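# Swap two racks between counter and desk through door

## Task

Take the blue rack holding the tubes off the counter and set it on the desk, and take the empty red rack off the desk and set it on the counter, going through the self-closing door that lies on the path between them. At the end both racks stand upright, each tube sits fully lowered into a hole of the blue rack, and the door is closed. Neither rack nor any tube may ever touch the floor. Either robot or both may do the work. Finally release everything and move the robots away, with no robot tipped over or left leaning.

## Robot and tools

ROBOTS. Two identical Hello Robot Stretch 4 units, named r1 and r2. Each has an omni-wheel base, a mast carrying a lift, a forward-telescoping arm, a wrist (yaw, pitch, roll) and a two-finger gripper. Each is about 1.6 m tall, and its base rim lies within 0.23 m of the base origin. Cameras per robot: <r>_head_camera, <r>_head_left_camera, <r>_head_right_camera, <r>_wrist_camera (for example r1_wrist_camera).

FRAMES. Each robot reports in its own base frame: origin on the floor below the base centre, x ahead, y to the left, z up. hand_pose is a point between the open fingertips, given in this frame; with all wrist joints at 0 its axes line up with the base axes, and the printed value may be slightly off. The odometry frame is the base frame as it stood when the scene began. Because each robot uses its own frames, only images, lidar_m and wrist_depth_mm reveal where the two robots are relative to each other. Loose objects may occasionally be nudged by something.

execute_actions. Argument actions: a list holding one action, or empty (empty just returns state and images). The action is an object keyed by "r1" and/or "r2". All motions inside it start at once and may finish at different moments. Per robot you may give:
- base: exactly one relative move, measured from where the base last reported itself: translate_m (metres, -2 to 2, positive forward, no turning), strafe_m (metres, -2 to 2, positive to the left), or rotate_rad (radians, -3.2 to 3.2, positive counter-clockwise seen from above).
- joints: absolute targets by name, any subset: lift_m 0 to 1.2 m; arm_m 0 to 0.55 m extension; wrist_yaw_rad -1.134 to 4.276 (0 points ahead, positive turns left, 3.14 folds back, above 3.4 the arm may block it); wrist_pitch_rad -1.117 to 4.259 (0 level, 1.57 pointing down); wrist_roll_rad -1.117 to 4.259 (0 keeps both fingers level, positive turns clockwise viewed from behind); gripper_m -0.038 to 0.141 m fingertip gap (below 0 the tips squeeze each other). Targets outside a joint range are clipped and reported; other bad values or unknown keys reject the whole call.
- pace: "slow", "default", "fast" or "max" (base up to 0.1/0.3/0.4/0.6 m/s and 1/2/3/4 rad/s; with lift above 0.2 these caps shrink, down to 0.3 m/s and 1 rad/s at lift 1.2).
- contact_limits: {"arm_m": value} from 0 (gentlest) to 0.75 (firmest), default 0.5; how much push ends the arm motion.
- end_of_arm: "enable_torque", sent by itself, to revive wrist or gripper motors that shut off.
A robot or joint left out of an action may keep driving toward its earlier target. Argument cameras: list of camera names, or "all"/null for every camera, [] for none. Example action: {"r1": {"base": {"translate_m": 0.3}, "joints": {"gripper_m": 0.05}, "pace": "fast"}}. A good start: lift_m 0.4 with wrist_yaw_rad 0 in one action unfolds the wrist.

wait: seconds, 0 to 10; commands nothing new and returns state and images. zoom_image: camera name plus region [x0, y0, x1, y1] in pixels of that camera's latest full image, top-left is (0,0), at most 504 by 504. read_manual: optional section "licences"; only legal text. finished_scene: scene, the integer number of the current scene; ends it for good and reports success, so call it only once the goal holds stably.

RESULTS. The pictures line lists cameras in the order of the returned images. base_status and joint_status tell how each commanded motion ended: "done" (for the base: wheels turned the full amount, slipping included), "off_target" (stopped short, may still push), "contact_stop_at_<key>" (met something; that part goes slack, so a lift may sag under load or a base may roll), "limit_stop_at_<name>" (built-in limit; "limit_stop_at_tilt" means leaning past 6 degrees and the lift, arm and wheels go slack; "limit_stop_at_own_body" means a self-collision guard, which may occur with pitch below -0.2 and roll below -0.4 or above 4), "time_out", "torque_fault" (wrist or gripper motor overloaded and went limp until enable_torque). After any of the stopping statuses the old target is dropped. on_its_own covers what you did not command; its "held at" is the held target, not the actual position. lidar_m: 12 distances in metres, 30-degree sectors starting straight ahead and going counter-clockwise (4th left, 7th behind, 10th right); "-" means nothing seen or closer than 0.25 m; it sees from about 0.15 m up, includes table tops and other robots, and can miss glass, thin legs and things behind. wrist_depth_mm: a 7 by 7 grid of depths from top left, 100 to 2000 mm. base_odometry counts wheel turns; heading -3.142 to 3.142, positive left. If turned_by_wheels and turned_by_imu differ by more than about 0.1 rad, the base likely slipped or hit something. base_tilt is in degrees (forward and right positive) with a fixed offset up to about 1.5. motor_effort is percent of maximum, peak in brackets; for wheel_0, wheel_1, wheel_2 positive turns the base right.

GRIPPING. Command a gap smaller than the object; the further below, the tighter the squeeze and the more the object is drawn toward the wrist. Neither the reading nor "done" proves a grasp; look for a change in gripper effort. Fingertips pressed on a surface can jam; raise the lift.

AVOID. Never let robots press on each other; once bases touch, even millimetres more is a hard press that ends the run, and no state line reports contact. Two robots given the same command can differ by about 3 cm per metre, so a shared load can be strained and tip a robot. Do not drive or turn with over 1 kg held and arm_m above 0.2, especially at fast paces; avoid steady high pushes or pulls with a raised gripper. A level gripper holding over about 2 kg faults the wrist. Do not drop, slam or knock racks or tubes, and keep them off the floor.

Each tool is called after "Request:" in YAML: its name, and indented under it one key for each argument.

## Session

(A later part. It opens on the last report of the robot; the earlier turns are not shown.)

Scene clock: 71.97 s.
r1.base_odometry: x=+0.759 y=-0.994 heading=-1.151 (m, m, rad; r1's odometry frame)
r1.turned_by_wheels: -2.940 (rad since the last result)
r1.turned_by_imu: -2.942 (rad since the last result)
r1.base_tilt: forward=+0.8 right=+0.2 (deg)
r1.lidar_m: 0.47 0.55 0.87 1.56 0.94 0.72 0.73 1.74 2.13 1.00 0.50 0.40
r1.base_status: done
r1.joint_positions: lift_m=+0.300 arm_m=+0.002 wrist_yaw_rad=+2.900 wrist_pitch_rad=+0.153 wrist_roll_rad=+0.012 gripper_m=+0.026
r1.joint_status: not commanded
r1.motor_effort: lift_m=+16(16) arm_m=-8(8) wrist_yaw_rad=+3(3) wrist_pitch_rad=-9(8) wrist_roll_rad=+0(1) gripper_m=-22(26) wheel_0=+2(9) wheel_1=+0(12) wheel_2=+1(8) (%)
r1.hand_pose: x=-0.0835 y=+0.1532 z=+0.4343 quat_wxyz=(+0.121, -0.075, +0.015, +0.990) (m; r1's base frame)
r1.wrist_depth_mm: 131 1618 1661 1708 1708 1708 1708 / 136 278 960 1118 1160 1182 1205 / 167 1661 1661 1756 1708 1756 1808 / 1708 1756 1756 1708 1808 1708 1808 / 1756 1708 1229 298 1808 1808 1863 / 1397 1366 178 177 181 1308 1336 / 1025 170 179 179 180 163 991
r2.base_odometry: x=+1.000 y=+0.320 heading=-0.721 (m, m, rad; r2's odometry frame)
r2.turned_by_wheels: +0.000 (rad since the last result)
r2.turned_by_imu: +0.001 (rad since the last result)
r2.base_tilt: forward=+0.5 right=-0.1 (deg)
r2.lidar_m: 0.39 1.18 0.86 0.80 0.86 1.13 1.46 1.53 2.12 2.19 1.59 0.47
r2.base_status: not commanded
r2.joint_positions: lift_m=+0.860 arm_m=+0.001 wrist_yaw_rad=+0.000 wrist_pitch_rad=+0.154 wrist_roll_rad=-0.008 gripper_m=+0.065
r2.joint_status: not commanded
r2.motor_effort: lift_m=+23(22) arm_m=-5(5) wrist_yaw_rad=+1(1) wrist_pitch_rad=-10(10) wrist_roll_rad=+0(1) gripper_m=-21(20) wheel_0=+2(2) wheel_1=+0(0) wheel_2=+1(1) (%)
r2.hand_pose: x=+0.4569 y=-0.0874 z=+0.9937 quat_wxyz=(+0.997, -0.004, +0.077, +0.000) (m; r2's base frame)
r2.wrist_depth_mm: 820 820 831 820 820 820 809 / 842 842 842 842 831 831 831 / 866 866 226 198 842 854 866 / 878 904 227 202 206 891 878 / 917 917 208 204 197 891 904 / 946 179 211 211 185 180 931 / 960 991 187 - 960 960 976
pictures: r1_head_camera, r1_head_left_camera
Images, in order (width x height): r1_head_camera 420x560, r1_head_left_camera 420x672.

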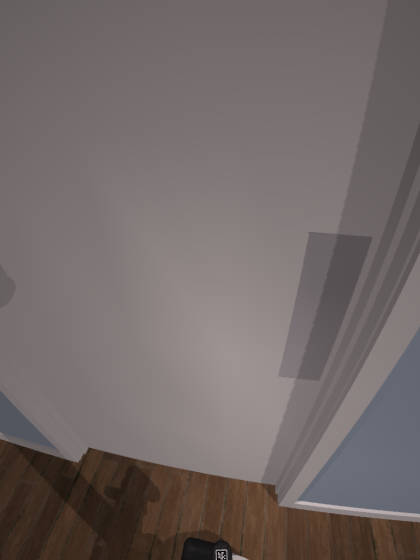

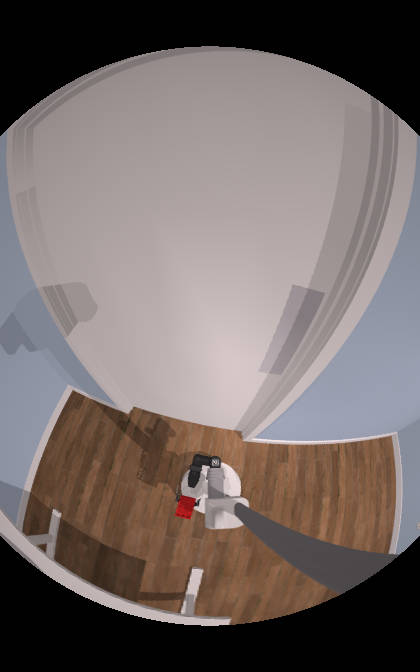

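Request:
execute_actions:
  actions:
    - {"r1":{"base":{"translate_m":0.15},"joints":{"arm_m":0.07}}}
  cameras: []

Request:
execute_actions:
  actions:
    - {"r1":{"joints":{"arm_m":0.55},"pace":"slow","contact_limits":{"arm_m":0.6}}}
  cameras: ["r1_head_left_camera","r1_head_camera","r2_head_right_camera"]

Scene clock: 74.27 s.
r1.base_odometry: x=+0.820 y=-1.131 heading=-1.150 (m, m, rad; r1's odometry frame)
r1.turned_by_wheels: +0.000 (rad since the last result)
r1.turned_by_imu: +0.001 (rad since the last result)
r1.base_tilt: forward=+0.8 right=+0.2 (deg)
r1.lidar_m: 0.31 0.40 0.64 1.52 1.06 0.85 0.85 1.92 2.18 0.64 0.32 0.34
r1.base_status: done
r1.joint_positions: lift_m=+0.300 arm_m=+0.068 wrist_yaw_rad=+2.900 wrist_pitch_rad=+0.153 wrist_roll_rad=+0.012 gripper_m=+0.026
r1.joint_status: all done
r1.motor_effort: lift_m=+16(16) arm_m=+9(11) wrist_yaw_rad=+3(2) wrist_pitch_rad=-9(8) wrist_roll_rad=+0(1) gripper_m=-25(25) wheel_0=+3(6) wheel_1=+3(6) wheel_2=-1(14) (%)
r1.hand_pose: x=-0.0167 y=+0.1531 z=+0.4343 quat_wxyz=(+0.121, -0.075, +0.015, +0.990) (m; r1's base frame)
r1.wrist_depth_mm: 186 1863 1808 1921 1921 1921 1863 / 171 277 1366 1336 1464 1464 1537 / 192 1863 1921 1921 1921 1983 1863 / 1921 1863 1863 1921 - 1983 1921 / 1863 1921 1430 297 - 1983 1808 / 1397 1397 178 177 180 1336 1397 / 1025 170 179 179 179 164 991
r2.base_odometry: x=+1.000 y=+0.320 heading=-0.721 (m, m, rad; r2's odometry frame)
r2.turned_by_wheels: +0.000 (rad since the last result)
r2.turned_by_imu: +0.001 (rad since the last result)
r2.base_tilt: forward=+0.5 right=+0.0 (deg)
r2.lidar_m: 0.42 1.12 0.87 0.82 0.86 1.21 1.46 1.53 2.13 2.23 1.60 0.45
r2.base_status: not commanded
r2.joint_positions: lift_m=+0.860 arm_m=+0.001 wrist_yaw_rad=+0.000 wrist_pitch_rad=+0.154 wrist_roll_rad=-0.008 gripper_m=+0.065
r2.joint_status: not commanded
r2.motor_effort: lift_m=+22(22) arm_m=-6(5) wrist_yaw_rad=+0(0) wrist_pitch_rad=-10(9) wrist_roll_rad=-1(1) gripper_m=-20(20) wheel_0=+2(2) wheel_1=+0(0) wheel_2=+1(1) (%)
r2.hand_pose: x=+0.4569 y=-0.0874 z=+0.9937 quat_wxyz=(+0.997, -0.004, +0.077, +0.000) (m; r2's base frame)
r2.wrist_depth_mm: 820 809 820 809 820 809 809 / 831 831 842 842 831 831 831 / 854 878 225 199 854 854 854 / 878 878 228 202 207 891 891 / 917 917 208 203 196 917 904 / 931 179 211 211 185 180 931 / 976 976 188 - 960 960 960
pictures: none
No camera images: the call's "cameras" was empty. Leave "cameras" out to get every camera's image.

Scene clock: 76.43 s.
r1.base_odometry: x=+0.820 y=-1.131 heading=-1.150 (m, m, rad; r1's odometry frame)
r1.turned_by_wheels: +0.000 (rad since the last result)
r1.turned_by_imu: +0.015 (rad since the last result)
r1.base_tilt: forward=+0.8 right=+0.1 (deg)
r1.lidar_m: 0.33 0.38 0.66 1.53 1.08 0.86 0.87 1.93 2.18 0.68 0.34 0.33
r1.base_status: not commanded
r1.joint_positions: lift_m=+0.300 arm_m=+0.179 wrist_yaw_rad=+2.905 wrist_pitch_rad=+0.153 wrist_roll_rad=+0.012 gripper_m=+0.026
r1.joint_status: arm_m contact_stop (moved +0.111 of +0.482)
r1.on_its_own: arm_m is slack since a contact_stop (your +0.550 is given up)
r1.motor_effort: lift_m=+18(18) arm_m=+0(36) wrist_yaw_rad=-12(53) wrist_pitch_rad=-8(10) wrist_roll_rad=-1(0) gripper_m=-26(24) wheel_0=+5(11) wheel_1=+6(13) wheel_2=-2(13) (%)
r1.contact_limits: arm_m 0.6
r1.hand_pose: x=+0.0935 y=+0.1517 z=+0.4342 quat_wxyz=(+0.118, -0.075, +0.015, +0.990) (m; r1's base frame)
r1.wrist_depth_mm: 160 1983 1921 1921 1921 - 1983 / 163 301 - 1921 1921 1983 1921 / 187 340 - 1983 1983 - 1863 / - - - - - - 1863 / - - 1756 298 - - 1863 / 1397 1397 178 177 181 1366 1366 / 960 171 179 179 180 163 976
r2.base_odometry: x=+1.000 y=+0.320 heading=-0.721 (m, m, rad; r2's odometry frame)
r2.turned_by_wheels: +0.000 (rad since the last result)
r2.turned_by_imu: +0.001 (rad since the last result)
r2.base_tilt: forward=+0.4 right=+0.0 (deg)
r2.lidar_m: 0.43 1.16 0.84 0.80 0.85 1.19 1.47 1.55 2.12 2.23 1.57 0.42
r2.base_status: not commanded
r2.joint_positions: lift_m=+0.860 arm_m=+0.001 wrist_yaw_rad=+0.000 wrist_pitch_rad=+0.154 wrist_roll_rad=-0.008 gripper_m=+0.065
r2.joint_status: not commanded
r2.motor_effort: lift_m=+23(22) arm_m=-5(5) wrist_yaw_rad=+1(1) wrist_pitch_rad=-10(10) wrist_roll_rad=-1(1) gripper_m=-20(23) wheel_0=+2(2) wheel_1=-1(0) wheel_2=+1(1) (%)
r2.hand_pose: x=+0.4569 y=-0.0874 z=+0.9937 quat_wxyz=(+0.997, -0.004, +0.077, +0.000) (m; r2's base frame)
r2.wrist_depth_mm: 820 809 809 820 809 820 820 / 842 842 842 842 831 831 842 / 854 854 227 199 854 866 866 / 891 891 227 202 208 878 891 / 917 904 208 203 196 904 904 / 946 179 211 211 185 180 946 / 976 991 187 - 946 976 976
pictures: r1_head_camera, r1_head_left_camera, r2_head_right_camera
Images, in order (width x height): r1_head_camera 420x560, r1_head_left_camera 420x672, r2_head_right_camera 420x672.

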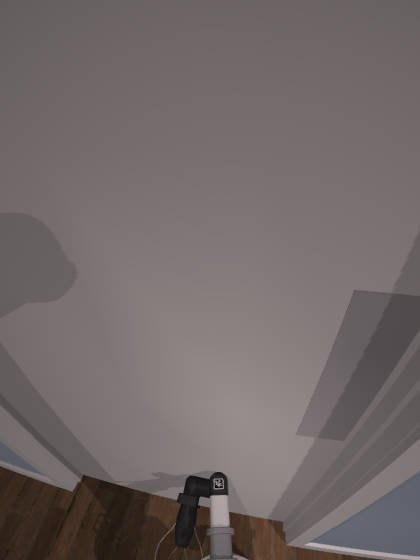

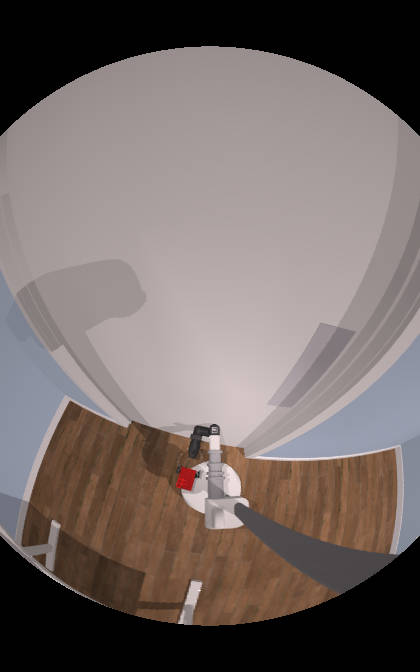

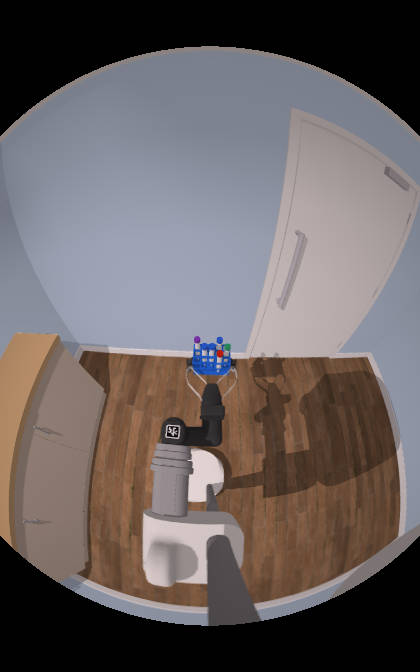

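Request:
execute_actions:
  actions:
    - {"r1":{"joints":{"arm_m":0.55,"wrist_yaw_rad":3.3},"pace":"slow","contact_limits":{"arm_m":0.75}}}
  cameras: ["r1_head_left_camera","r1_head_camera"]

Scene clock: 82.07 s.
r1.base_odometry: x=+0.820 y=-1.130 heading=-1.147 (m, m, rad; r1's odometry frame)
r1.turned_by_wheels: +0.003 (rad since the last result)
r1.turned_by_imu: +0.564 (rad since the last result)
r1.base_tilt: forward=+0.8 right=+0.0 (deg)
r1.lidar_m: 0.59 0.92 1.44 0.86 0.67 0.70 1.80 2.25 0.95 0.54 0.50 0.50
r1.base_status: not commanded
r1.joint_positions: lift_m=+0.300 arm_m=+0.546 wrist_yaw_rad=+3.299 wrist_pitch_rad=+0.153 wrist_roll_rad=+0.012 gripper_m=+0.026
r1.joint_status: all done
r1.motor_effort: lift_m=+18(18) arm_m=+20(33) wrist_yaw_rad=+7(10) wrist_pitch_rad=-9(9) wrist_roll_rad=-1(0) gripper_m=-24(25) wheel_0=+25(27) wheel_1=+15(20) wheel_2=+2(18) (%)
r1.contact_limits: arm_m 0.75
r1.hand_pose: x=+0.4219 y=+0.0418 z=+0.4341 quat_wxyz=(-0.078, -0.077, +0.000, +0.994) (m; r1's base frame)
r1.wrist_depth_mm: - - 146 - - - 1756 / - - 144 243 - 1921 1229 / - - 251 399 - - 1756 / - - - - - - 1756 / - - 1983 298 - 1983 1756 / 1366 1397 177 177 180 1336 1366 / 1025 171 179 180 179 164 991
r2.base_odometry: x=+1.000 y=+0.320 heading=-0.721 (m, m, rad; r2's odometry frame)
r2.turned_by_wheels: +0.000 (rad since the last result)
r2.turned_by_imu: +0.002 (rad since the last result)
r2.base_tilt: forward=+0.5 right=-0.1 (deg)
r2.lidar_m: 0.40 1.14 0.87 0.81 0.86 1.21 1.46 1.57 2.12 2.22 1.56 0.46
r2.base_status: not commanded
r2.joint_positions: lift_m=+0.860 arm_m=+0.001 wrist_yaw_rad=+0.000 wrist_pitch_rad=+0.154 wrist_roll_rad=-0.008 gripper_m=+0.065
r2.joint_status: not commanded
r2.motor_effort: lift_m=+22(22) arm_m=-5(6) wrist_yaw_rad=+0(1) wrist_pitch_rad=-9(9) wrist_roll_rad=+1(2) gripper_m=-22(20) wheel_0=+2(2) wheel_1=+0(0) wheel_2=+1(1) (%)
r2.hand_pose: x=+0.4569 y=-0.0874 z=+0.9937 quat_wxyz=(+0.997, -0.004, +0.077, +0.000) (m; r2's base frame)
r2.wrist_depth_mm: 820 820 831 820 820 809 809 / 831 842 842 842 854 820 831 / 866 866 226 198 866 866 854 / 891 878 227 202 207 891 878 / 917 917 208 204 196 904 917 / 946 179 211 211 185 180 946 / 976 960 187 - 946 976 976
pictures: r1_head_camera, r1_head_left_camera
Images, in order (width x height): r1_head_camera 420x560, r1_head_left_camera 420x672.

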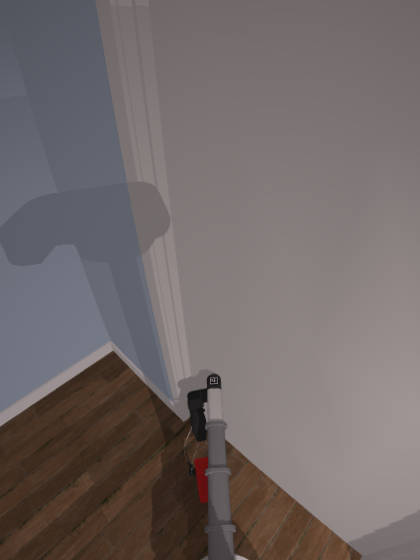

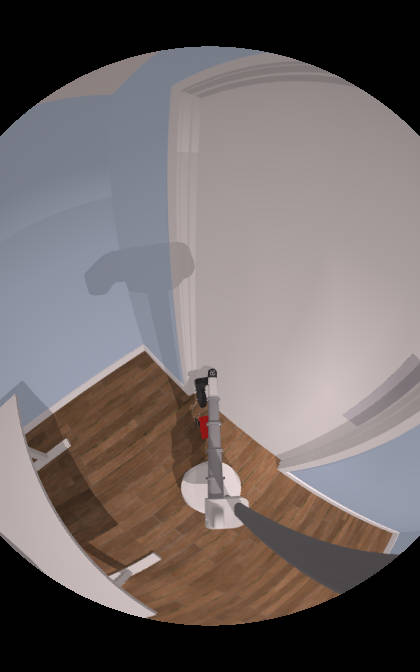

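Request:
execute_actions:
  actions:
    - {"r1":{"joints":{"arm_m":0.0,"wrist_yaw_rad":3.1}}}
  cameras: []

Request:
execute_actions:
  actions:
    - {"r1":{"base":{"rotate_rad":2.36}}}
  cameras: ["r1_head_left_camera","r1_wrist_camera"]

Scene clock: 86.00 s.
r1.base_odometry: x=+0.820 y=-1.131 heading=-1.150 (m, m, rad; r1's odometry frame)
r1.turned_by_wheels: -0.003 (rad since the last result)
r1.turned_by_imu: -0.002 (rad since the last result)
r1.base_tilt: forward=+0.8 right=+0.1 (deg)
r1.lidar_m: 0.60 0.91 1.44 0.86 0.71 0.68 1.79 2.26 0.94 0.54 0.50 0.47
r1.base_status: not commanded
r1.joint_positions: lift_m=+0.300 arm_m=+0.002 wrist_yaw_rad=+3.100 wrist_pitch_rad=+0.153 wrist_roll_rad=+0.012 gripper_m=+0.026
r1.joint_status: all done
r1.motor_effort: lift_m=+18(18) arm_m=-10(19) wrist_yaw_rad=+3(4) wrist_pitch_rad=-7(8) wrist_roll_rad=+0(0) gripper_m=-26(23) wheel_0=+0(26) wheel_1=+2(15) wheel_2=+4(6) (%)
r1.hand_pose: x=-0.1086 y=+0.0991 z=+0.4342 quat_wxyz=(+0.021, -0.076, +0.008, +0.997) (m; r1's base frame)
r1.wrist_depth_mm: - 126 - - 1756 1464 683 / 109 128 220 - 1756 960 878 / 128 141 - - 1808 1464 1308 / - - - - 1808 1499 1336 / - - 1983 298 1756 1499 1336 / 1397 1336 178 177 181 1182 1336 / 1008 170 179 179 179 164 991
r2.base_odometry: x=+1.000 y=+0.320 heading=-0.721 (m, m, rad; r2's odometry frame)
r2.turned_by_wheels: +0.000 (rad since the last result)
r2.turned_by_imu: +0.002 (rad since the last result)
r2.base_tilt: forward=+0.4 right=+0.0 (deg)
r2.lidar_m: 0.42 1.14 0.86 0.81 0.82 1.23 1.47 1.54 2.12 2.22 1.58 0.45
r2.base_status: not commanded
r2.joint_positions: lift_m=+0.860 arm_m=+0.001 wrist_yaw_rad=+0.000 wrist_pitch_rad=+0.154 wrist_roll_rad=-0.008 gripper_m=+0.065
r2.joint_status: not commanded
r2.motor_effort: lift_m=+22(22) arm_m=-6(6) wrist_yaw_rad=+1(1) wrist_pitch_rad=-10(10) wrist_roll_rad=+1(1) gripper_m=-22(18) wheel_0=+2(2) wheel_1=-1(0) wheel_2=+1(1) (%)
r2.hand_pose: x=+0.4569 y=-0.0874 z=+0.9937 quat_wxyz=(+0.997, -0.004, +0.077, +0.000) (m; r2's base frame)
r2.wrist_depth_mm: 820 809 820 820 820 820 809 / 842 854 842 831 831 831 831 / 866 878 226 198 854 866 878 / 878 904 227 202 206 878 904 / 917 904 209 204 196 917 917 / 931 179 210 211 185 180 946 / 976 976 188 - 960 960 976
pictures: none
No camera images: the call's "cameras" was empty. Leave "cameras" out to get every camera's image.

Scene clock: 88.47 s.
r1.base_odometry: x=+0.820 y=-1.131 heading=+1.209 (m, m, rad; r1's odometry frame)
r1.turned_by_wheels: +2.359 (rad since the last result)
r1.turned_by_imu: +2.363 (rad since the last result)
r1.base_tilt: forward=+0.8 right=+0.1 (deg)
r1.lidar_m: 0.70 0.76 2.18 1.78 0.64 0.52 0.51 0.51 0.71 1.42 1.02 0.74
r1.base_status: done
r1.joint_positions: lift_m=+0.300 arm_m=+0.002 wrist_yaw_rad=+3.100 wrist_pitch_rad=+0.153 wrist_roll_rad=+0.012 gripper_m=+0.026
r1.joint_status: not commanded
r1.motor_effort: lift_m=+18(18) arm_m=-10(10) wrist_yaw_rad=+2(2) wrist_pitch_rad=-8(7) wrist_roll_rad=+0(1) gripper_m=-26(27) wheel_0=-3(8) wheel_1=-3(6) wheel_2=-4(9) (%)
r1.hand_pose: x=-0.1086 y=+0.0992 z=+0.4342 quat_wxyz=(+0.021, -0.076, +0.008, +0.997) (m; r1's base frame)
r1.wrist_depth_mm: - 126 609 621 621 554 574 / 109 127 221 627 634 574 569 / 128 142 634 634 647 580 585 / 621 634 634 654 661 585 597 / 634 647 640 297 661 591 603 / 640 654 177 177 181 603 615 / 661 171 179 180 180 164 621
r2.base_odometry: x=+1.000 y=+0.320 heading=-0.721 (m, m, rad; r2's odometry frame)
r2.turned_by_wheels: +0.000 (rad since the last result)
r2.turned_by_imu: +0.001 (rad since the last result)
r2.base_tilt: forward=+0.4 right=-0.1 (deg)
r2.lidar_m: 0.44 1.16 0.86 0.81 0.88 1.18 1.48 1.54 2.14 2.22 1.56 0.47
r2.base_status: not commanded
r2.joint_positions: lift_m=+0.860 arm_m=+0.001 wrist_yaw_rad=+0.000 wrist_pitch_rad=+0.154 wrist_roll_rad=-0.008 gripper_m=+0.065
r2.joint_status: not commanded
r2.motor_effort: lift_m=+23(22) arm_m=-5(6) wrist_yaw_rad=+1(0) wrist_pitch_rad=-10(9) wrist_roll_rad=+1(0) gripper_m=-24(23) wheel_0=+2(2) wheel_1=-1(1) wheel_2=+0(1) (%)
r2.hand_pose: x=+0.4569 y=-0.0874 z=+0.9937 quat_wxyz=(+0.997, -0.004, +0.077, +0.000) (m; r2's base frame)
r2.wrist_depth_mm: 820 820 809 820 820 809 809 / 831 842 842 842 842 831 831 / 854 854 226 198 854 866 866 / 891 891 227 202 206 891 891 / 917 904 208 203 196 891 917 / 946 179 211 211 185 180 946 / 976 991 188 - 960 960 960
pictures: r1_head_left_camera, r1_wrist_camera
Images, in order (width x height): r1_head_left_camera 420x672, r1_wrist_camera 616x392.

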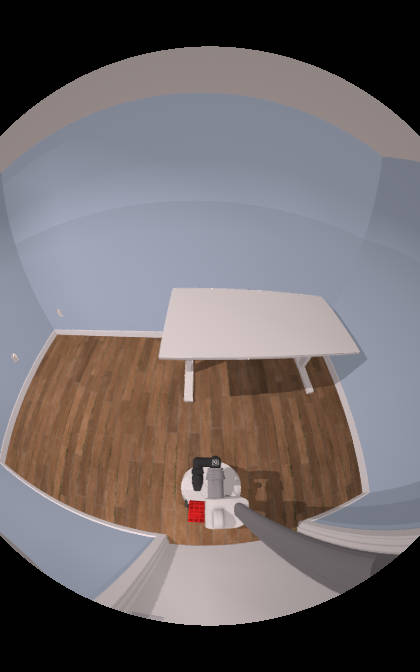

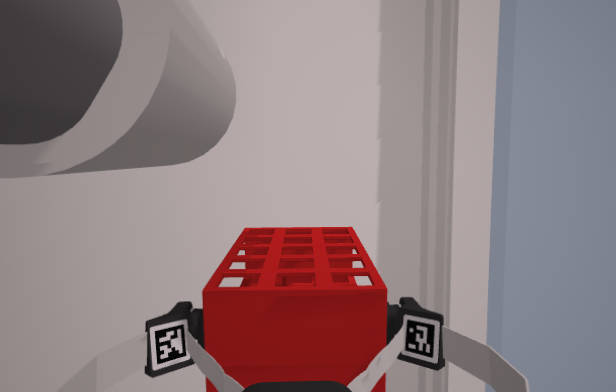

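Request:
execute_actions:
  actions:
    - {"r1":{"base":{"translate_m":-0.29},"joints":{"arm_m":0.1}}}
  cameras: []

Request:
execute_actions:
  actions:
    - {"r1":{"base":{"translate_m":-0.2}}}
  cameras: ["r1_head_left_camera","r1_wrist_camera"]

Scene clock: 91.30 s.
r1.base_odometry: x=+0.717 y=-1.402 heading=+1.208 (m, m, rad; r1's odometry frame)
r1.turned_by_wheels: -0.001 (rad since the last result)
r1.turned_by_imu: +0.000 (rad since the last result)
r1.base_tilt: forward=+0.8 right=+0.2 (deg)
r1.lidar_m: 0.95 1.03 2.37 0.65 0.32 0.25 0.25 0.25 0.32 0.68 1.51 1.06
r1.base_status: done
r1.joint_positions: lift_m=+0.300 arm_m=+0.098 wrist_yaw_rad=+3.100 wrist_pitch_rad=+0.153 wrist_roll_rad=+0.012 gripper_m=+0.026
r1.joint_status: all done
r1.motor_effort: lift_m=+18(18) arm_m=+9(11) wrist_yaw_rad=+3(3) wrist_pitch_rad=-10(8) wrist_roll_rad=+0(1) gripper_m=-24(23) wheel_0=-4(7) wheel_1=-4(4) wheel_2=+1(9) (%)
r1.hand_pose: x=-0.0120 y=+0.0992 z=+0.4342 quat_wxyz=(+0.021, -0.076, +0.008, +0.997) (m; r1's base frame)
r1.wrist_depth_mm: 106 112 427 436 436 439 362 / 108 147 224 433 439 442 364 / 109 206 309 442 449 442 370 / 274 442 442 449 459 442 377 / 273 442 449 298 466 449 384 / 273 449 178 177 181 452 384 / 267 171 179 179 180 163 394
r2.base_odometry: x=+1.000 y=+0.320 heading=-0.721 (m, m, rad; r2's odometry frame)
r2.turned_by_wheels: +0.000 (rad since the last result)
r2.turned_by_imu: +0.001 (rad since the last result)
r2.base_tilt: forward=+0.4 right=-0.1 (deg)
r2.lidar_m: 0.42 1.15 0.84 0.83 0.87 1.19 1.47 1.52 2.10 2.25 1.61 0.43
r2.base_status: not commanded
r2.joint_positions: lift_m=+0.860 arm_m=+0.001 wrist_yaw_rad=+0.000 wrist_pitch_rad=+0.154 wrist_roll_rad=-0.008 gripper_m=+0.065
r2.joint_status: not commanded
r2.motor_effort: lift_m=+22(22) arm_m=-5(5) wrist_yaw_rad=+0(1) wrist_pitch_rad=-9(9) wrist_roll_rad=+0(1) gripper_m=-20(20) wheel_0=+2(2) wheel_1=+0(0) wheel_2=+1(1) (%)
r2.hand_pose: x=+0.4569 y=-0.0874 z=+0.9937 quat_wxyz=(+0.997, -0.004, +0.077, +0.000) (m; r2's base frame)
r2.wrist_depth_mm: 809 820 820 809 809 809 809 / 854 842 831 842 842 831 831 / 842 866 226 198 854 854 854 / 904 878 226 202 206 891 904 / 904 931 208 203 196 904 917 / 931 179 211 211 185 180 946 / 991 976 188 - 946 946 946
pictures: none
No camera images: the call's "cameras" was empty. Leave "cameras" out to get every camera's image.

Scene clock: 93.37 s.
r1.base_odometry: x=+0.647 y=-1.588 heading=+1.209 (m, m, rad; r1's odometry frame)
r1.turned_by_wheels: +0.000 (rad since the last result)
r1.turned_by_imu: -0.017 (rad since the last result)
r1.base_tilt: forward=+0.9 right=+0.1 (deg)
r1.lidar_m: 1.17 1.20 2.37 0.25 0.27 0.25 - - 0.25 0.40 1.51 1.25
r1.base_status: done
r1.joint_positions: lift_m=+0.300 arm_m=+0.099 wrist_yaw_rad=+3.100 wrist_pitch_rad=+0.153 wrist_roll_rad=+0.012 gripper_m=+0.026
r1.joint_status: not commanded
r1.motor_effort: lift_m=+18(18) arm_m=+8(9) wrist_yaw_rad=+4(1) wrist_pitch_rad=-9(10) wrist_roll_rad=-1(1) gripper_m=-23(23) wheel_0=-9(23) wheel_1=-8(31) wheel_2=+20(32) (%)
r1.hand_pose: x=-0.0118 y=+0.0992 z=+0.4342 quat_wxyz=(+0.021, -0.076, +0.008, +0.997) (m; r1's base frame)
r1.wrist_depth_mm: 106 112 402 436 459 - - / 108 147 224 436 469 - 327 / 110 206 307 439 477 - 327 / 276 397 421 449 484 - 319 / 273 402 418 297 488 1397 320 / 274 402 177 177 180 1397 322 / 270 171 179 180 180 164 324
r2.base_odometry: x=+1.000 y=+0.320 heading=-0.721 (m, m, rad; r2's odometry frame)
r2.turned_by_wheels: +0.000 (rad since the last result)
r2.turned_by_imu: +0.001 (rad since the last result)
r2.base_tilt: forward=+0.4 right=+0.0 (deg)
r2.lidar_m: 0.41 1.17 0.85 0.81 0.86 1.17 1.47 1.52 2.14 2.22 1.45 0.43
r2.base_status: not commanded
r2.joint_positions: lift_m=+0.860 arm_m=+0.001 wrist_yaw_rad=+0.000 wrist_pitch_rad=+0.154 wrist_roll_rad=-0.008 gripper_m=+0.065
r2.joint_status: not commanded
r2.motor_effort: lift_m=+23(22) arm_m=-6(5) wrist_yaw_rad=+0(1) wrist_pitch_rad=-10(10) wrist_roll_rad=+0(0) gripper_m=-24(19) wheel_0=+2(2) wheel_1=+0(0) wheel_2=+1(1) (%)
r2.hand_pose: x=+0.4569 y=-0.0874 z=+0.9937 quat_wxyz=(+0.997, -0.004, +0.077, +0.000) (m; r2's base frame)
r2.wrist_depth_mm: 820 820 820 820 809 820 627 / 831 820 831 842 842 854 647 / 866 866 226 198 854 - 661 / 878 891 227 202 207 - 676 / 917 904 208 202 196 - 699 / 931 179 211 211 185 180 723 / 991 976 188 - 946 1098 759
pictures: r1_head_left_camera, r1_wrist_camera
Images, in order (width x height): r1_head_left_camera 420x672, r1_wrist_camera 616x392.

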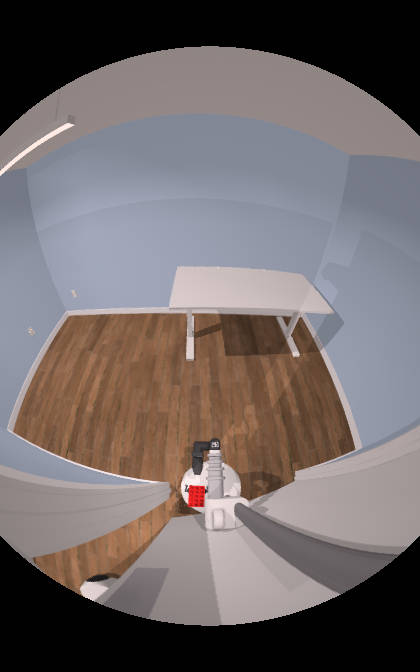

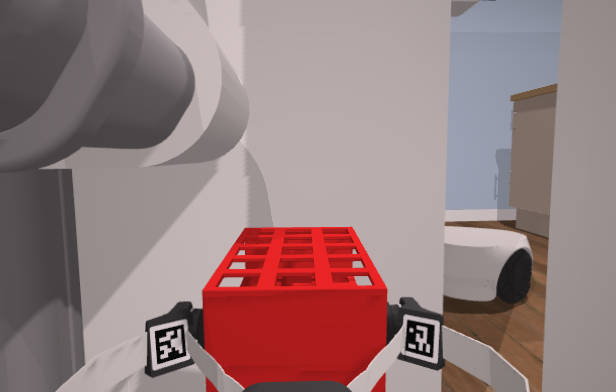

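Worked cleanly. Continue in short steps.

Request:
execute_actions:
  actions:
    - {"r1":{"base":{"translate_m":-0.2}}}
  cameras: ["r1_head_left_camera","r1_wrist_camera"]

Scene clock: 95.63 s.
r1.base_odometry: x=+0.576 y=-1.775 heading=+1.209 (m, m, rad; r1's odometry frame)
r1.turned_by_wheels: +0.000 (rad since the last result)
r1.turned_by_imu: -0.011 (rad since the last result)
r1.base_tilt: forward=+0.8 right=+0.1 (deg)
r1.lidar_m: 1.36 2.27 0.28 0.30 0.83 0.28 0.25 - 0.25 0.27 0.71 1.45
r1.base_status: done
r1.joint_positions: lift_m=+0.300 arm_m=+0.099 wrist_yaw_rad=+3.100 wrist_pitch_rad=+0.153 wrist_roll_rad=+0.012 gripper_m=+0.026
r1.joint_status: not commanded
r1.motor_effort: lift_m=+18(18) arm_m=+8(8) wrist_yaw_rad=+3(3) wrist_pitch_rad=-9(10) wrist_roll_rad=+0(1) gripper_m=-25(23) wheel_0=-5(16) wheel_1=-11(18) wheel_2=+18(31) (%)
r1.hand_pose: x=-0.0118 y=+0.0992 z=+0.4341 quat_wxyz=(+0.021, -0.076, +0.008, +0.997) (m; r1's base frame)
r1.wrist_depth_mm: 106 112 433 500 - - - / 108 147 224 508 - - - / 110 206 309 517 - - - / 273 402 452 521 - - - / 272 404 436 300 1921 1255 - / 274 407 177 177 180 1182 1182 / 268 171 179 179 180 164 991
r2.base_odometry: x=+1.000 y=+0.320 heading=-0.721 (m, m, rad; r2's odometry frame)
r2.turned_by_wheels: +0.000 (rad since the last result)
r2.turned_by_imu: +0.001 (rad since the last result)
r2.base_tilt: forward=+0.5 right=+0.0 (deg)
r2.lidar_m: 0.42 1.17 0.86 0.81 0.86 1.19 1.44 1.53 2.14 2.22 0.90 0.44
r2.base_status: not commanded
r2.joint_positions: lift_m=+0.860 arm_m=+0.001 wrist_yaw_rad=+0.000 wrist_pitch_rad=+0.154 wrist_roll_rad=-0.008 gripper_m=+0.065
r2.joint_status: not commanded
r2.motor_effort: lift_m=+22(22) arm_m=-6(5) wrist_yaw_rad=+1(1) wrist_pitch_rad=-9(9) wrist_roll_rad=+3(0) gripper_m=-20(21) wheel_0=+2(2) wheel_1=+0(0) wheel_2=+1(1) (%)
r2.hand_pose: x=+0.4569 y=-0.0874 z=+0.9937 quat_wxyz=(+0.997, -0.004, +0.077, +0.000) (m; r2's base frame)
r2.wrist_depth_mm: 809 809 831 809 820 809 - / 842 831 831 842 842 854 - / 866 866 226 198 842 - - / 904 891 228 202 207 - - / 917 917 208 204 196 - - / 931 179 211 211 185 180 - / 976 960 188 - 946 1537 1576
pictures: r1_head_left_camera, r1_wrist_camera
Images, in order (width x height): r1_head_left_camera 420x672, r1_wrist_camera 616x392.

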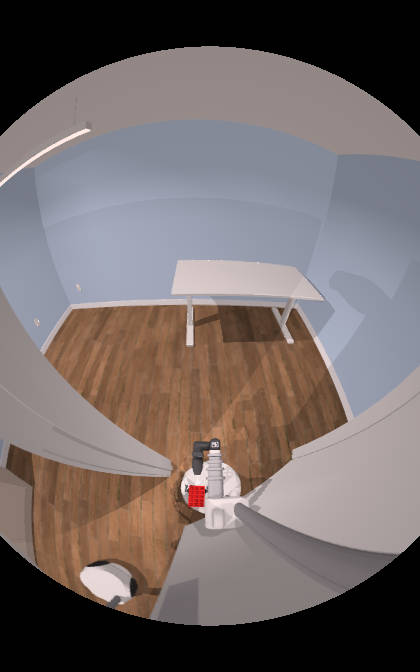

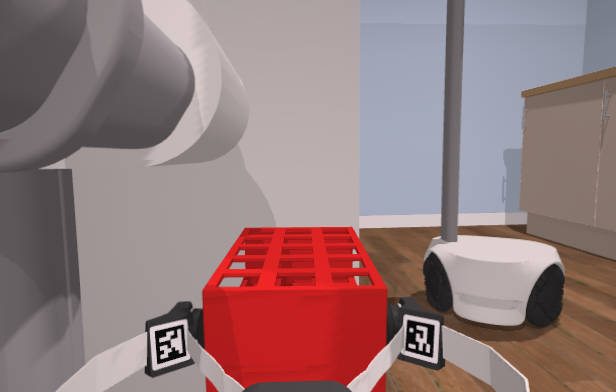

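Request:
execute_actions:
  actions:
    - {"r1":{"base":{"translate_m":-0.35}}}
  cameras: ["r1_head_right_camera"]

Request:
execute_actions:
  actions:
    - {"r1":{"base":{"strafe_m":-0.2}}}
  cameras: ["r1_head_right_camera","r2_head_right_camera"]

Scene clock: 98.57 s.
r1.base_odometry: x=+0.452 y=-2.102 heading=+1.209 (m, m, rad; r1's odometry frame)
r1.turned_by_wheels: +0.000 (rad since the last result)
r1.turned_by_imu: -0.038 (rad since the last result)
r1.base_tilt: forward=+0.8 right=+0.2 (deg)
r1.lidar_m: 1.68 0.45 0.53 1.27 0.61 0.77 0.25 0.25 - 0.25 0.36 1.83
r1.base_status: done
r1.joint_positions: lift_m=+0.300 arm_m=+0.099 wrist_yaw_rad=+3.100 wrist_pitch_rad=+0.153 wrist_roll_rad=+0.012 gripper_m=+0.026
r1.joint_status: not commanded
r1.motor_effort: lift_m=+18(18) arm_m=+8(8) wrist_yaw_rad=+2(3) wrist_pitch_rad=-7(8) wrist_roll_rad=+0(0) gripper_m=-24(23) wheel_0=+1(16) wheel_1=-9(25) wheel_2=+13(31) (%)
r1.hand_pose: x=-0.0118 y=+0.0992 z=+0.4341 quat_wxyz=(+0.021, -0.076, +0.008, +0.997) (m; r1's base frame)
r1.wrist_depth_mm: 106 111 - - - - - / 108 147 224 - - - - / 110 206 309 - - - 1921 / 273 430 - - - - - / 274 430 1756 297 - - 1921 / 273 424 178 177 180 917 831 / 267 171 179 179 179 164 842
r2.base_odometry: x=+1.000 y=+0.320 heading=-0.721 (m, m, rad; r2's odometry frame)
r2.turned_by_wheels: +0.000 (rad since the last result)
r2.turned_by_imu: +0.001 (rad since the last result)
r2.base_tilt: forward=+0.4 right=+0.0 (deg)
r2.lidar_m: 0.43 1.15 0.87 0.80 0.85 1.23 1.47 1.53 2.13 2.22 0.80 0.46
r2.base_status: not commanded
r2.joint_positions: lift_m=+0.860 arm_m=+0.001 wrist_yaw_rad=+0.000 wrist_pitch_rad=+0.154 wrist_roll_rad=-0.008 gripper_m=+0.065
r2.joint_status: not commanded
r2.motor_effort: lift_m=+23(22) arm_m=-5(6) wrist_yaw_rad=+1(1) wrist_pitch_rad=-9(9) wrist_roll_rad=+1(1) gripper_m=-21(21) wheel_0=+2(2) wheel_1=-1(1) wheel_2=+1(1) (%)
r2.hand_pose: x=+0.4569 y=-0.0874 z=+0.9937 quat_wxyz=(+0.997, -0.004, +0.077, +0.000) (m; r2's base frame)
r2.wrist_depth_mm: 820 809 809 809 809 820 - / 831 831 842 842 842 842 - / 866 866 225 198 854 - - / 891 891 227 202 207 - - / 904 917 208 203 196 - - / 931 179 211 211 185 180 - / 960 976 187 - 946 1618 1708
pictures: r1_head_right_camera
Images, in order (width x height): r1_head_right_camera 420x672.

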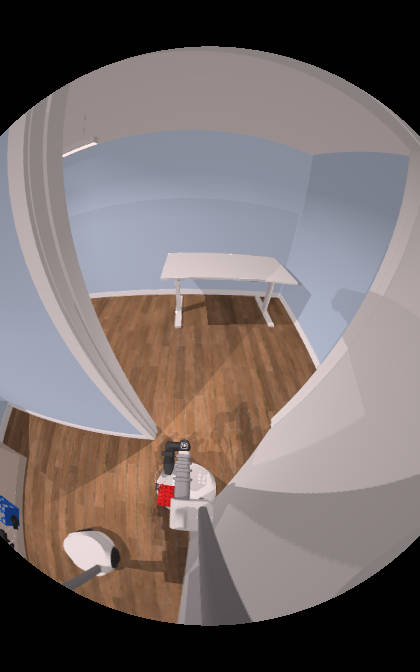

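Scene clock: 100.50 s.
r1.base_odometry: x=+0.639 y=-2.172 heading=+1.209 (m, m, rad; r1's odometry frame)
r1.turned_by_wheels: +0.000 (rad since the last result)
r1.turned_by_imu: +0.000 (rad since the last result)
r1.base_tilt: forward=+0.9 right=+0.1 (deg)
r1.lidar_m: 1.69 0.64 0.59 1.35 0.79 0.99 0.32 0.25 - 0.25 0.26 0.69
r1.base_status: done
r1.joint_positions: lift_m=+0.300 arm_m=+0.099 wrist_yaw_rad=+3.100 wrist_pitch_rad=+0.153 wrist_roll_rad=+0.012 gripper_m=+0.026
r1.joint_status: not commanded
r1.motor_effort: lift_m=+18(18) arm_m=+8(8) wrist_yaw_rad=+2(2) wrist_pitch_rad=-8(9) wrist_roll_rad=-1(0) gripper_m=-24(25) wheel_0=+8(19) wheel_1=-11(28) wheel_2=+1(10) (%)
r1.hand_pose: x=-0.0118 y=+0.0992 z=+0.4341 quat_wxyz=(+0.021, -0.076, +0.008, +0.997) (m; r1's base frame)
r1.wrist_depth_mm: 106 112 - - - - - / 108 147 224 - - - - / 110 205 307 - - - - / 273 477 - - - - - / 273 480 585 297 - - 1118 / 273 469 178 177 180 1255 931 / 268 171 179 179 179 164 904
r2.base_odometry: x=+1.000 y=+0.320 heading=-0.721 (m, m, rad; r2's odometry frame)
r2.turned_by_wheels: +0.000 (rad since the last result)
r2.turned_by_imu: +0.001 (rad since the last result)
r2.base_tilt: forward=+0.4 right=-0.1 (deg)
r2.lidar_m: 0.42 1.15 0.85 0.80 0.86 1.19 1.46 1.56 2.11 1.00 0.95 0.47
r2.base_status: not commanded
r2.joint_positions: lift_m=+0.860 arm_m=+0.001 wrist_yaw_rad=+0.000 wrist_pitch_rad=+0.154 wrist_roll_rad=-0.008 gripper_m=+0.065
r2.joint_status: not commanded
r2.motor_effort: lift_m=+23(22) arm_m=-6(5) wrist_yaw_rad=+2(0) wrist_pitch_rad=-9(9) wrist_roll_rad=+0(0) gripper_m=-23(23) wheel_0=+2(2) wheel_1=+0(0) wheel_2=+1(1) (%)
r2.hand_pose: x=+0.4569 y=-0.0874 z=+0.9937 quat_wxyz=(+0.997, -0.004, +0.077, +0.000) (m; r2's base frame)
r2.wrist_depth_mm: 820 809 809 798 820 809 - / 842 842 842 842 842 842 - / 866 854 227 198 842 - - / 878 878 227 202 207 - - / 904 904 208 203 197 - - / 946 178 211 211 186 180 - / 976 976 189 - 960 1576 1661
pictures: r1_head_right_camera, r2_head_right_camera
Images, in order (width x height): r1_head_right_camera 420x672, r2_head_right_camera 420x672.

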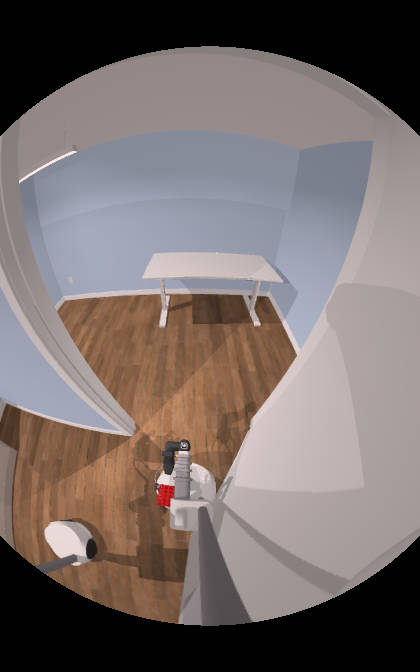

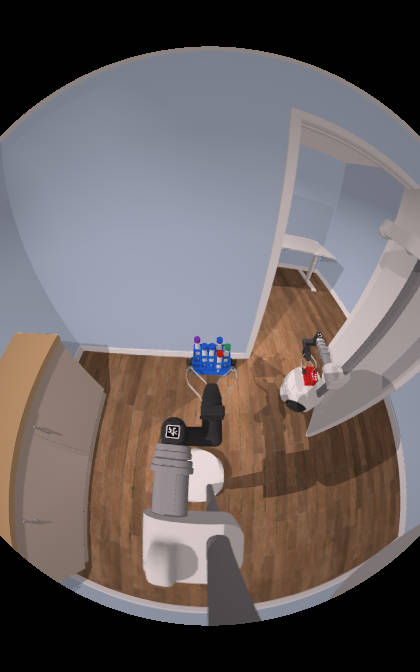

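Request:
execute_actions:
  actions:
    - {"r1":{"base":{"translate_m":-0.22}},"r2":{"base":{"translate_m":0.4}}}
  cameras: []

Request:
execute_actions:
  actions:
    - {"r1":{"base":{"strafe_m":-0.3},"joints":{"arm_m":0.03}},"r2":{"base":{"strafe_m":-0.35}}}
  cameras: ["r1_head_right_camera","r2_head_right_camera","r2_head_camera"]

Scene clock: 103.80 s.
r1.base_odometry: x=+0.561 y=-2.377 heading=+1.209 (m, m, rad; r1's odometry frame)
r1.turned_by_wheels: +0.000 (rad since the last result)
r1.turned_by_imu: +0.001 (rad since the last result)
r1.base_tilt: forward=+0.8 right=+0.1 (deg)
r1.lidar_m: 1.92 0.74 0.79 0.68 0.73 2.10 1.94 0.25 - 0.25 0.25 0.50
r1.base_status: done
r1.joint_positions: lift_m=+0.300 arm_m=+0.099 wrist_yaw_rad=+3.100 wrist_pitch_rad=+0.153 wrist_roll_rad=+0.012 gripper_m=+0.026
r1.joint_status: not commanded
r1.motor_effort: lift_m=+18(18) arm_m=+7(8) wrist_yaw_rad=+2(3) wrist_pitch_rad=-8(9) wrist_roll_rad=+0(0) gripper_m=-25(25) wheel_0=+2(4) wheel_1=-11(22) wheel_2=+11(31) (%)
r1.hand_pose: x=-0.0118 y=+0.0992 z=+0.4341 quat_wxyz=(+0.021, -0.076, +0.008, +0.997) (m; r1's base frame)
r1.wrist_depth_mm: 106 112 - - - - - / 108 147 224 - - - - / 110 206 307 - - - - / 274 - - - - - - / 273 - 1983 297 - - - / 274 1397 178 177 180 1366 1336 / 270 171 179 179 180 164 991
r2.base_odometry: x=+1.300 y=+0.056 heading=-0.721 (m, m, rad; r2's odometry frame)
r2.turned_by_wheels: +0.000 (rad since the last result)
r2.turned_by_imu: +0.000 (rad since the last result)
r2.base_tilt: forward=+0.5 right=-0.1 (deg)
r2.lidar_m: 0.40 0.73 1.02 0.82 0.87 1.24 1.86 1.96 2.32 0.70 0.76 0.48
r2.base_status: done
r2.joint_positions: lift_m=+0.860 arm_m=+0.001 wrist_yaw_rad=+0.000 wrist_pitch_rad=+0.154 wrist_roll_rad=-0.008 gripper_m=+0.065
r2.joint_status: not commanded
r2.motor_effort: lift_m=+23(22) arm_m=-5(5) wrist_yaw_rad=+0(1) wrist_pitch_rad=-9(9) wrist_roll_rad=-1(1) gripper_m=-20(19) wheel_0=-1(4) wheel_1=-2(5) wheel_2=+0(7) (%)
r2.hand_pose: x=+0.4569 y=-0.0874 z=+0.9937 quat_wxyz=(+0.997, -0.004, +0.077, +0.000) (m; r2's base frame)
r2.wrist_depth_mm: 449 455 452 449 449 452 449 / 462 466 459 462 466 459 459 / 473 480 225 200 469 477 473 / 492 484 227 204 204 488 484 / 500 500 208 203 196 504 500 / 517 179 211 211 185 180 512 / 535 539 187 - 530 535 530
pictures: none
No camera images: the call's "cameras" was empty. Leave "cameras" out to get every camera's image.

Scene clock: 106.30 s.
r1.base_odometry: x=+0.841 y=-2.483 heading=+1.209 (m, m, rad; r1's odometry frame)
r1.turned_by_wheels: +0.000 (rad since the last result)
r1.turned_by_imu: -0.001 (rad since the last result)
r1.base_tilt: forward=+0.9 right=+0.1 (deg)
r1.lidar_m: 1.94 1.99 0.75 0.66 0.70 2.08 1.91 0.28 0.25 - 0.25 0.27
r1.base_status: done
r1.joint_positions: lift_m=+0.300 arm_m=+0.032 wrist_yaw_rad=+3.100 wrist_pitch_rad=+0.153 wrist_roll_rad=+0.012 gripper_m=+0.026
r1.joint_status: all done
r1.motor_effort: lift_m=+18(18) arm_m=-10(8) wrist_yaw_rad=+2(4) wrist_pitch_rad=-8(8) wrist_roll_rad=+0(0) gripper_m=-25(25) wheel_0=+7(21) wheel_1=-5(27) wheel_2=+0(10) (%)
r1.hand_pose: x=-0.0786 y=+0.0992 z=+0.4341 quat_wxyz=(+0.021, -0.076, +0.008, +0.997) (m; r1's base frame)
r1.wrist_depth_mm: - 135 - - - - - / 109 147 220 - - - - / 134 158 309 - - - - / 1983 - - - - - - / - - 1983 296 - - - / 1229 1430 178 177 180 1366 1397 / 469 171 179 180 179 164 976
r2.base_odometry: x=+1.069 y=-0.207 heading=-0.721 (m, m, rad; r2's odometry frame)
r2.turned_by_wheels: +0.000 (rad since the last result)
r2.turned_by_imu: +0.001 (rad since the last result)
r2.base_tilt: forward=+0.4 right=+0.0 (deg)
r2.lidar_m: 0.41 0.74 1.02 1.17 1.24 1.69 1.85 1.96 1.08 0.66 0.73 0.43
r2.base_status: done
r2.joint_positions: lift_m=+0.860 arm_m=+0.001 wrist_yaw_rad=+0.000 wrist_pitch_rad=+0.154 wrist_roll_rad=-0.008 gripper_m=+0.065
r2.joint_status: not commanded
r2.motor_effort: lift_m=+23(22) arm_m=-5(5) wrist_yaw_rad=+1(1) wrist_pitch_rad=-9(9) wrist_roll_rad=+0(1) gripper_m=-20(24) wheel_0=-2(8) wheel_1=+0(8) wheel_2=+0(1) (%)
r2.hand_pose: x=+0.4569 y=-0.0874 z=+0.9937 quat_wxyz=(+0.997, -0.004, +0.077, +0.000) (m; r2's base frame)
r2.wrist_depth_mm: 449 449 449 442 - - - / 462 462 459 455 - - - / 473 477 229 198 - - - / 492 488 227 202 208 - - / 500 504 208 203 196 - - / 512 179 211 209 185 181 - / 535 535 189 - 1537 1618 1661
pictures: r1_head_right_camera, r2_head_camera, r2_head_right_camera
Images, in order (width x height): r1_head_right_camera 420x672, r2_head_camera 420x560, r2_head_right_camera 420x672.

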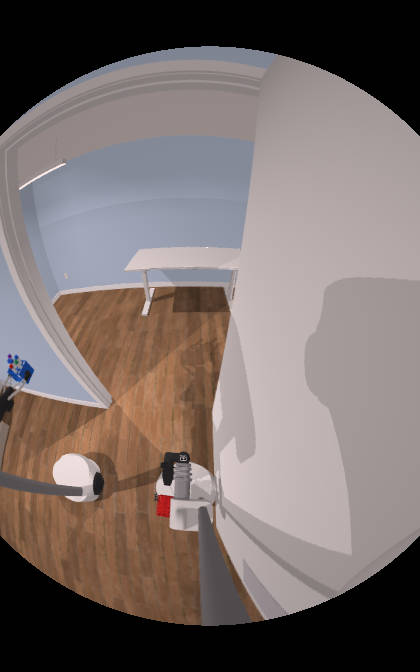

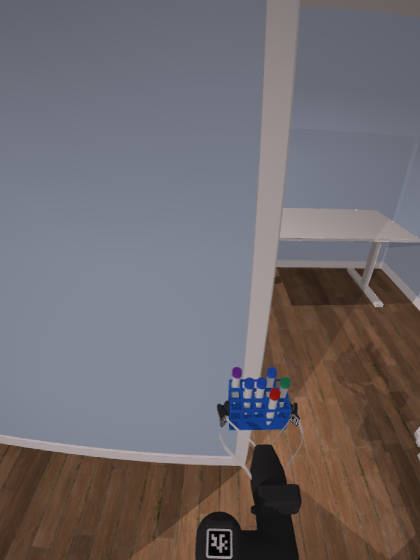

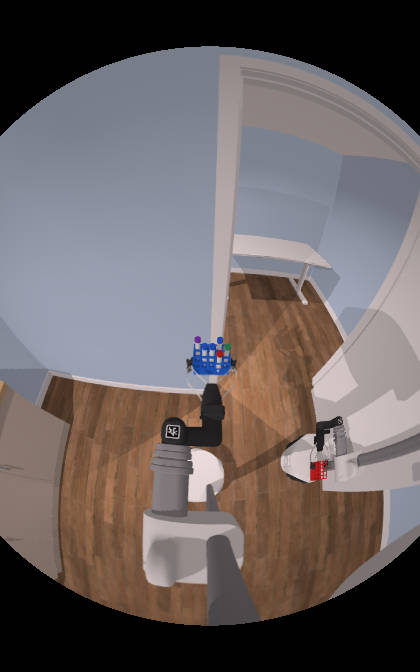

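Request:
execute_actions:
  actions:
    - {"r1":{"base":{"strafe_m":-0.18}},"r2":{"base":{"strafe_m":-0.15}}}
  cameras: ["r2_head_right_camera"]

Scene clock: 108.50 s.
r1.base_odometry: x=+1.008 y=-2.547 heading=+1.209 (m, m, rad; r1's odometry frame)
r1.turned_by_wheels: +0.000 (rad since the last result)
r1.turned_by_imu: +0.074 (rad since the last result)
r1.base_tilt: forward=+0.8 right=+0.2 (deg)
r1.lidar_m: 0.48 2.09 0.73 0.65 0.80 2.02 1.89 0.39 0.25 - 0.25 0.25
r1.base_status: done
r1.joint_positions: lift_m=+0.300 arm_m=+0.031 wrist_yaw_rad=+3.100 wrist_pitch_rad=+0.153 wrist_roll_rad=+0.012 gripper_m=+0.026
r1.joint_status: not commanded
r1.motor_effort: lift_m=+18(18) arm_m=-8(9) wrist_yaw_rad=+2(2) wrist_pitch_rad=-10(10) wrist_roll_rad=-1(0) gripper_m=-23(25) wheel_0=+29(32) wheel_1=-18(29) wheel_2=-10(9) (%)
r1.hand_pose: x=-0.0789 y=+0.0992 z=+0.4341 quat_wxyz=(+0.021, -0.076, +0.008, +0.997) (m; r1's base frame)
r1.wrist_depth_mm: - 135 1983 1983 - - - / 109 147 220 - - - - / 134 158 310 - - - - / 1576 - - - - - - / 1618 - 1863 297 - - - / 1308 1397 177 177 180 1366 1308 / 946 170 179 179 179 164 991
r2.base_odometry: x=+0.970 y=-0.320 heading=-0.721 (m, m, rad; r2's odometry frame)
r2.turned_by_wheels: +0.000 (rad since the last result)
r2.turned_by_imu: +0.001 (rad since the last result)
r2.base_tilt: forward=+0.5 right=-0.1 (deg)
r2.lidar_m: 0.42 0.71 1.04 1.31 1.37 1.91 1.87 1.97 1.82 0.64 0.77 0.46
r2.base_status: done
r2.joint_positions: lift_m=+0.860 arm_m=+0.001 wrist_yaw_rad=+0.000 wrist_pitch_rad=+0.154 wrist_roll_rad=-0.008 gripper_m=+0.065
r2.joint_status: not commanded
r2.motor_effort: lift_m=+23(23) arm_m=-5(5) wrist_yaw_rad=+1(2) wrist_pitch_rad=-9(9) wrist_roll_rad=+0(1) gripper_m=-20(22) wheel_0=-1(6) wheel_1=+0(8) wheel_2=-1(1) (%)
r2.hand_pose: x=+0.4569 y=-0.0875 z=+0.9937 quat_wxyz=(+0.997, -0.004, +0.077, +0.000) (m; r2's base frame)
r2.wrist_depth_mm: 449 449 442 - - - - / 462 459 452 - - - - / 477 477 228 198 - - - / 492 488 227 202 206 - - / 504 496 208 203 196 - - / 517 179 211 211 186 180 - / 539 535 188 - 1499 1618 1708
pictures: r2_head_right_camera
Images, in order (width x height): r2_head_right_camera 420x672.

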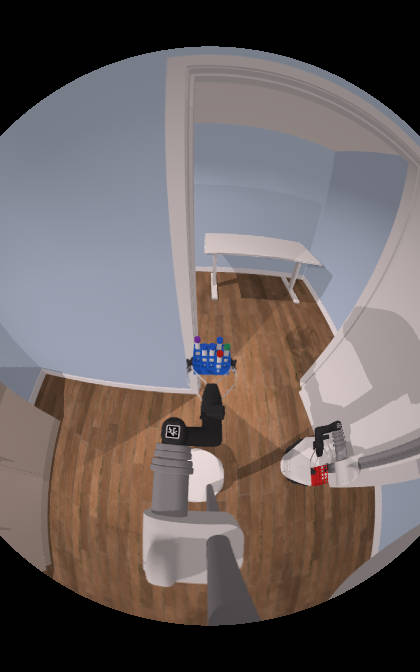

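Request:
execute_actions:
  actions:
    - {"r1":{"base":{"strafe_m":0.02}},"r2":{"base":{"strafe_m":-0.28}}}
  cameras: ["r2_head_right_camera","r2_head_left_camera"]

Scene clock: 111.17 s.
r1.base_odometry: x=+0.990 y=-2.540 heading=+1.210 (m, m, rad; r1's odometry frame)
r1.turned_by_wheels: +0.000 (rad since the last result)
r1.turned_by_imu: +0.002 (rad since the last result)
r1.base_tilt: forward=+0.8 right=+0.1 (deg)
r1.lidar_m: 0.50 0.56 0.46 0.35 0.40 2.00 1.90 0.35 0.25 - 0.25 0.25
r1.base_status: done
r1.joint_positions: lift_m=+0.300 arm_m=+0.031 wrist_yaw_rad=+3.100 wrist_pitch_rad=+0.153 wrist_roll_rad=+0.012 gripper_m=+0.026
r1.joint_status: not commanded
r1.motor_effort: lift_m=+18(18) arm_m=-8(8) wrist_yaw_rad=+3(3) wrist_pitch_rad=-8(7) wrist_roll_rad=+0(1) gripper_m=-25(24) wheel_0=+7(26) wheel_1=-4(18) wheel_2=-2(9) (%)
r1.hand_pose: x=-0.0789 y=+0.0992 z=+0.4341 quat_wxyz=(+0.021, -0.076, +0.008, +0.997) (m; r1's base frame)
r1.wrist_depth_mm: - 135 1983 - - - - / 109 147 220 - - - - / 134 158 310 - - - - / 1661 - - - - - - / 1618 - 1983 298 - - - / 1336 1397 178 177 180 1366 1366 / 960 170 179 179 180 164 976
r2.base_odometry: x=+0.785 y=-0.530 heading=-0.721 (m, m, rad; r2's odometry frame)
r2.turned_by_wheels: +0.000 (rad since the last result)
r2.turned_by_imu: +0.001 (rad since the last result)
r2.base_tilt: forward=+0.4 right=+0.0 (deg)
r2.lidar_m: 0.41 0.77 1.03 1.60 1.67 1.95 1.88 1.95 0.43 0.35 0.39 0.44
r2.base_status: done
r2.joint_positions: lift_m=+0.860 arm_m=+0.001 wrist_yaw_rad=+0.000 wrist_pitch_rad=+0.154 wrist_roll_rad=-0.008 gripper_m=+0.065
r2.joint_status: not commanded
r2.motor_effort: lift_m=+23(23) arm_m=-5(5) wrist_yaw_rad=+2(1) wrist_pitch_rad=-9(10) wrist_roll_rad=+0(0) gripper_m=-24(22) wheel_0=-1(7) wheel_1=+1(8) wheel_2=+0(0) (%)
r2.hand_pose: x=+0.4569 y=-0.0874 z=+0.9937 quat_wxyz=(+0.997, -0.004, +0.077, +0.000) (m; r2's base frame)
r2.wrist_depth_mm: 500 - - - - - 1921 / 504 - - - - - 1921 / 521 - 227 198 - - 1863 / 525 - 227 202 208 - 1921 / 525 - 208 203 197 - 1863 / 512 179 211 212 185 180 1808 / 530 1537 187 - 1499 1618 1661
pictures: r2_head_left_camera, r2_head_right_camera
Images, in order (width x height): r2_head_left_camera 420x672, r2_head_right_camera 420x672.

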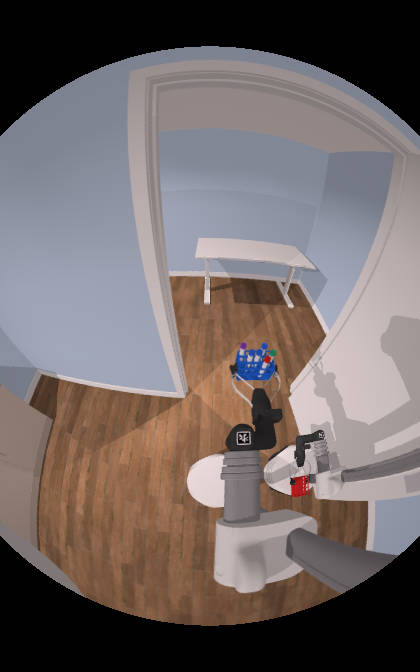

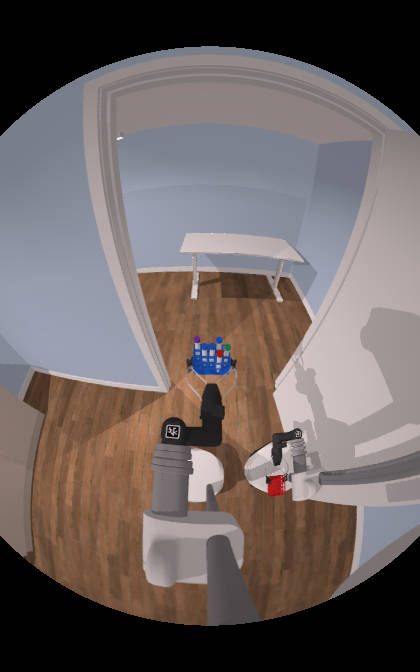

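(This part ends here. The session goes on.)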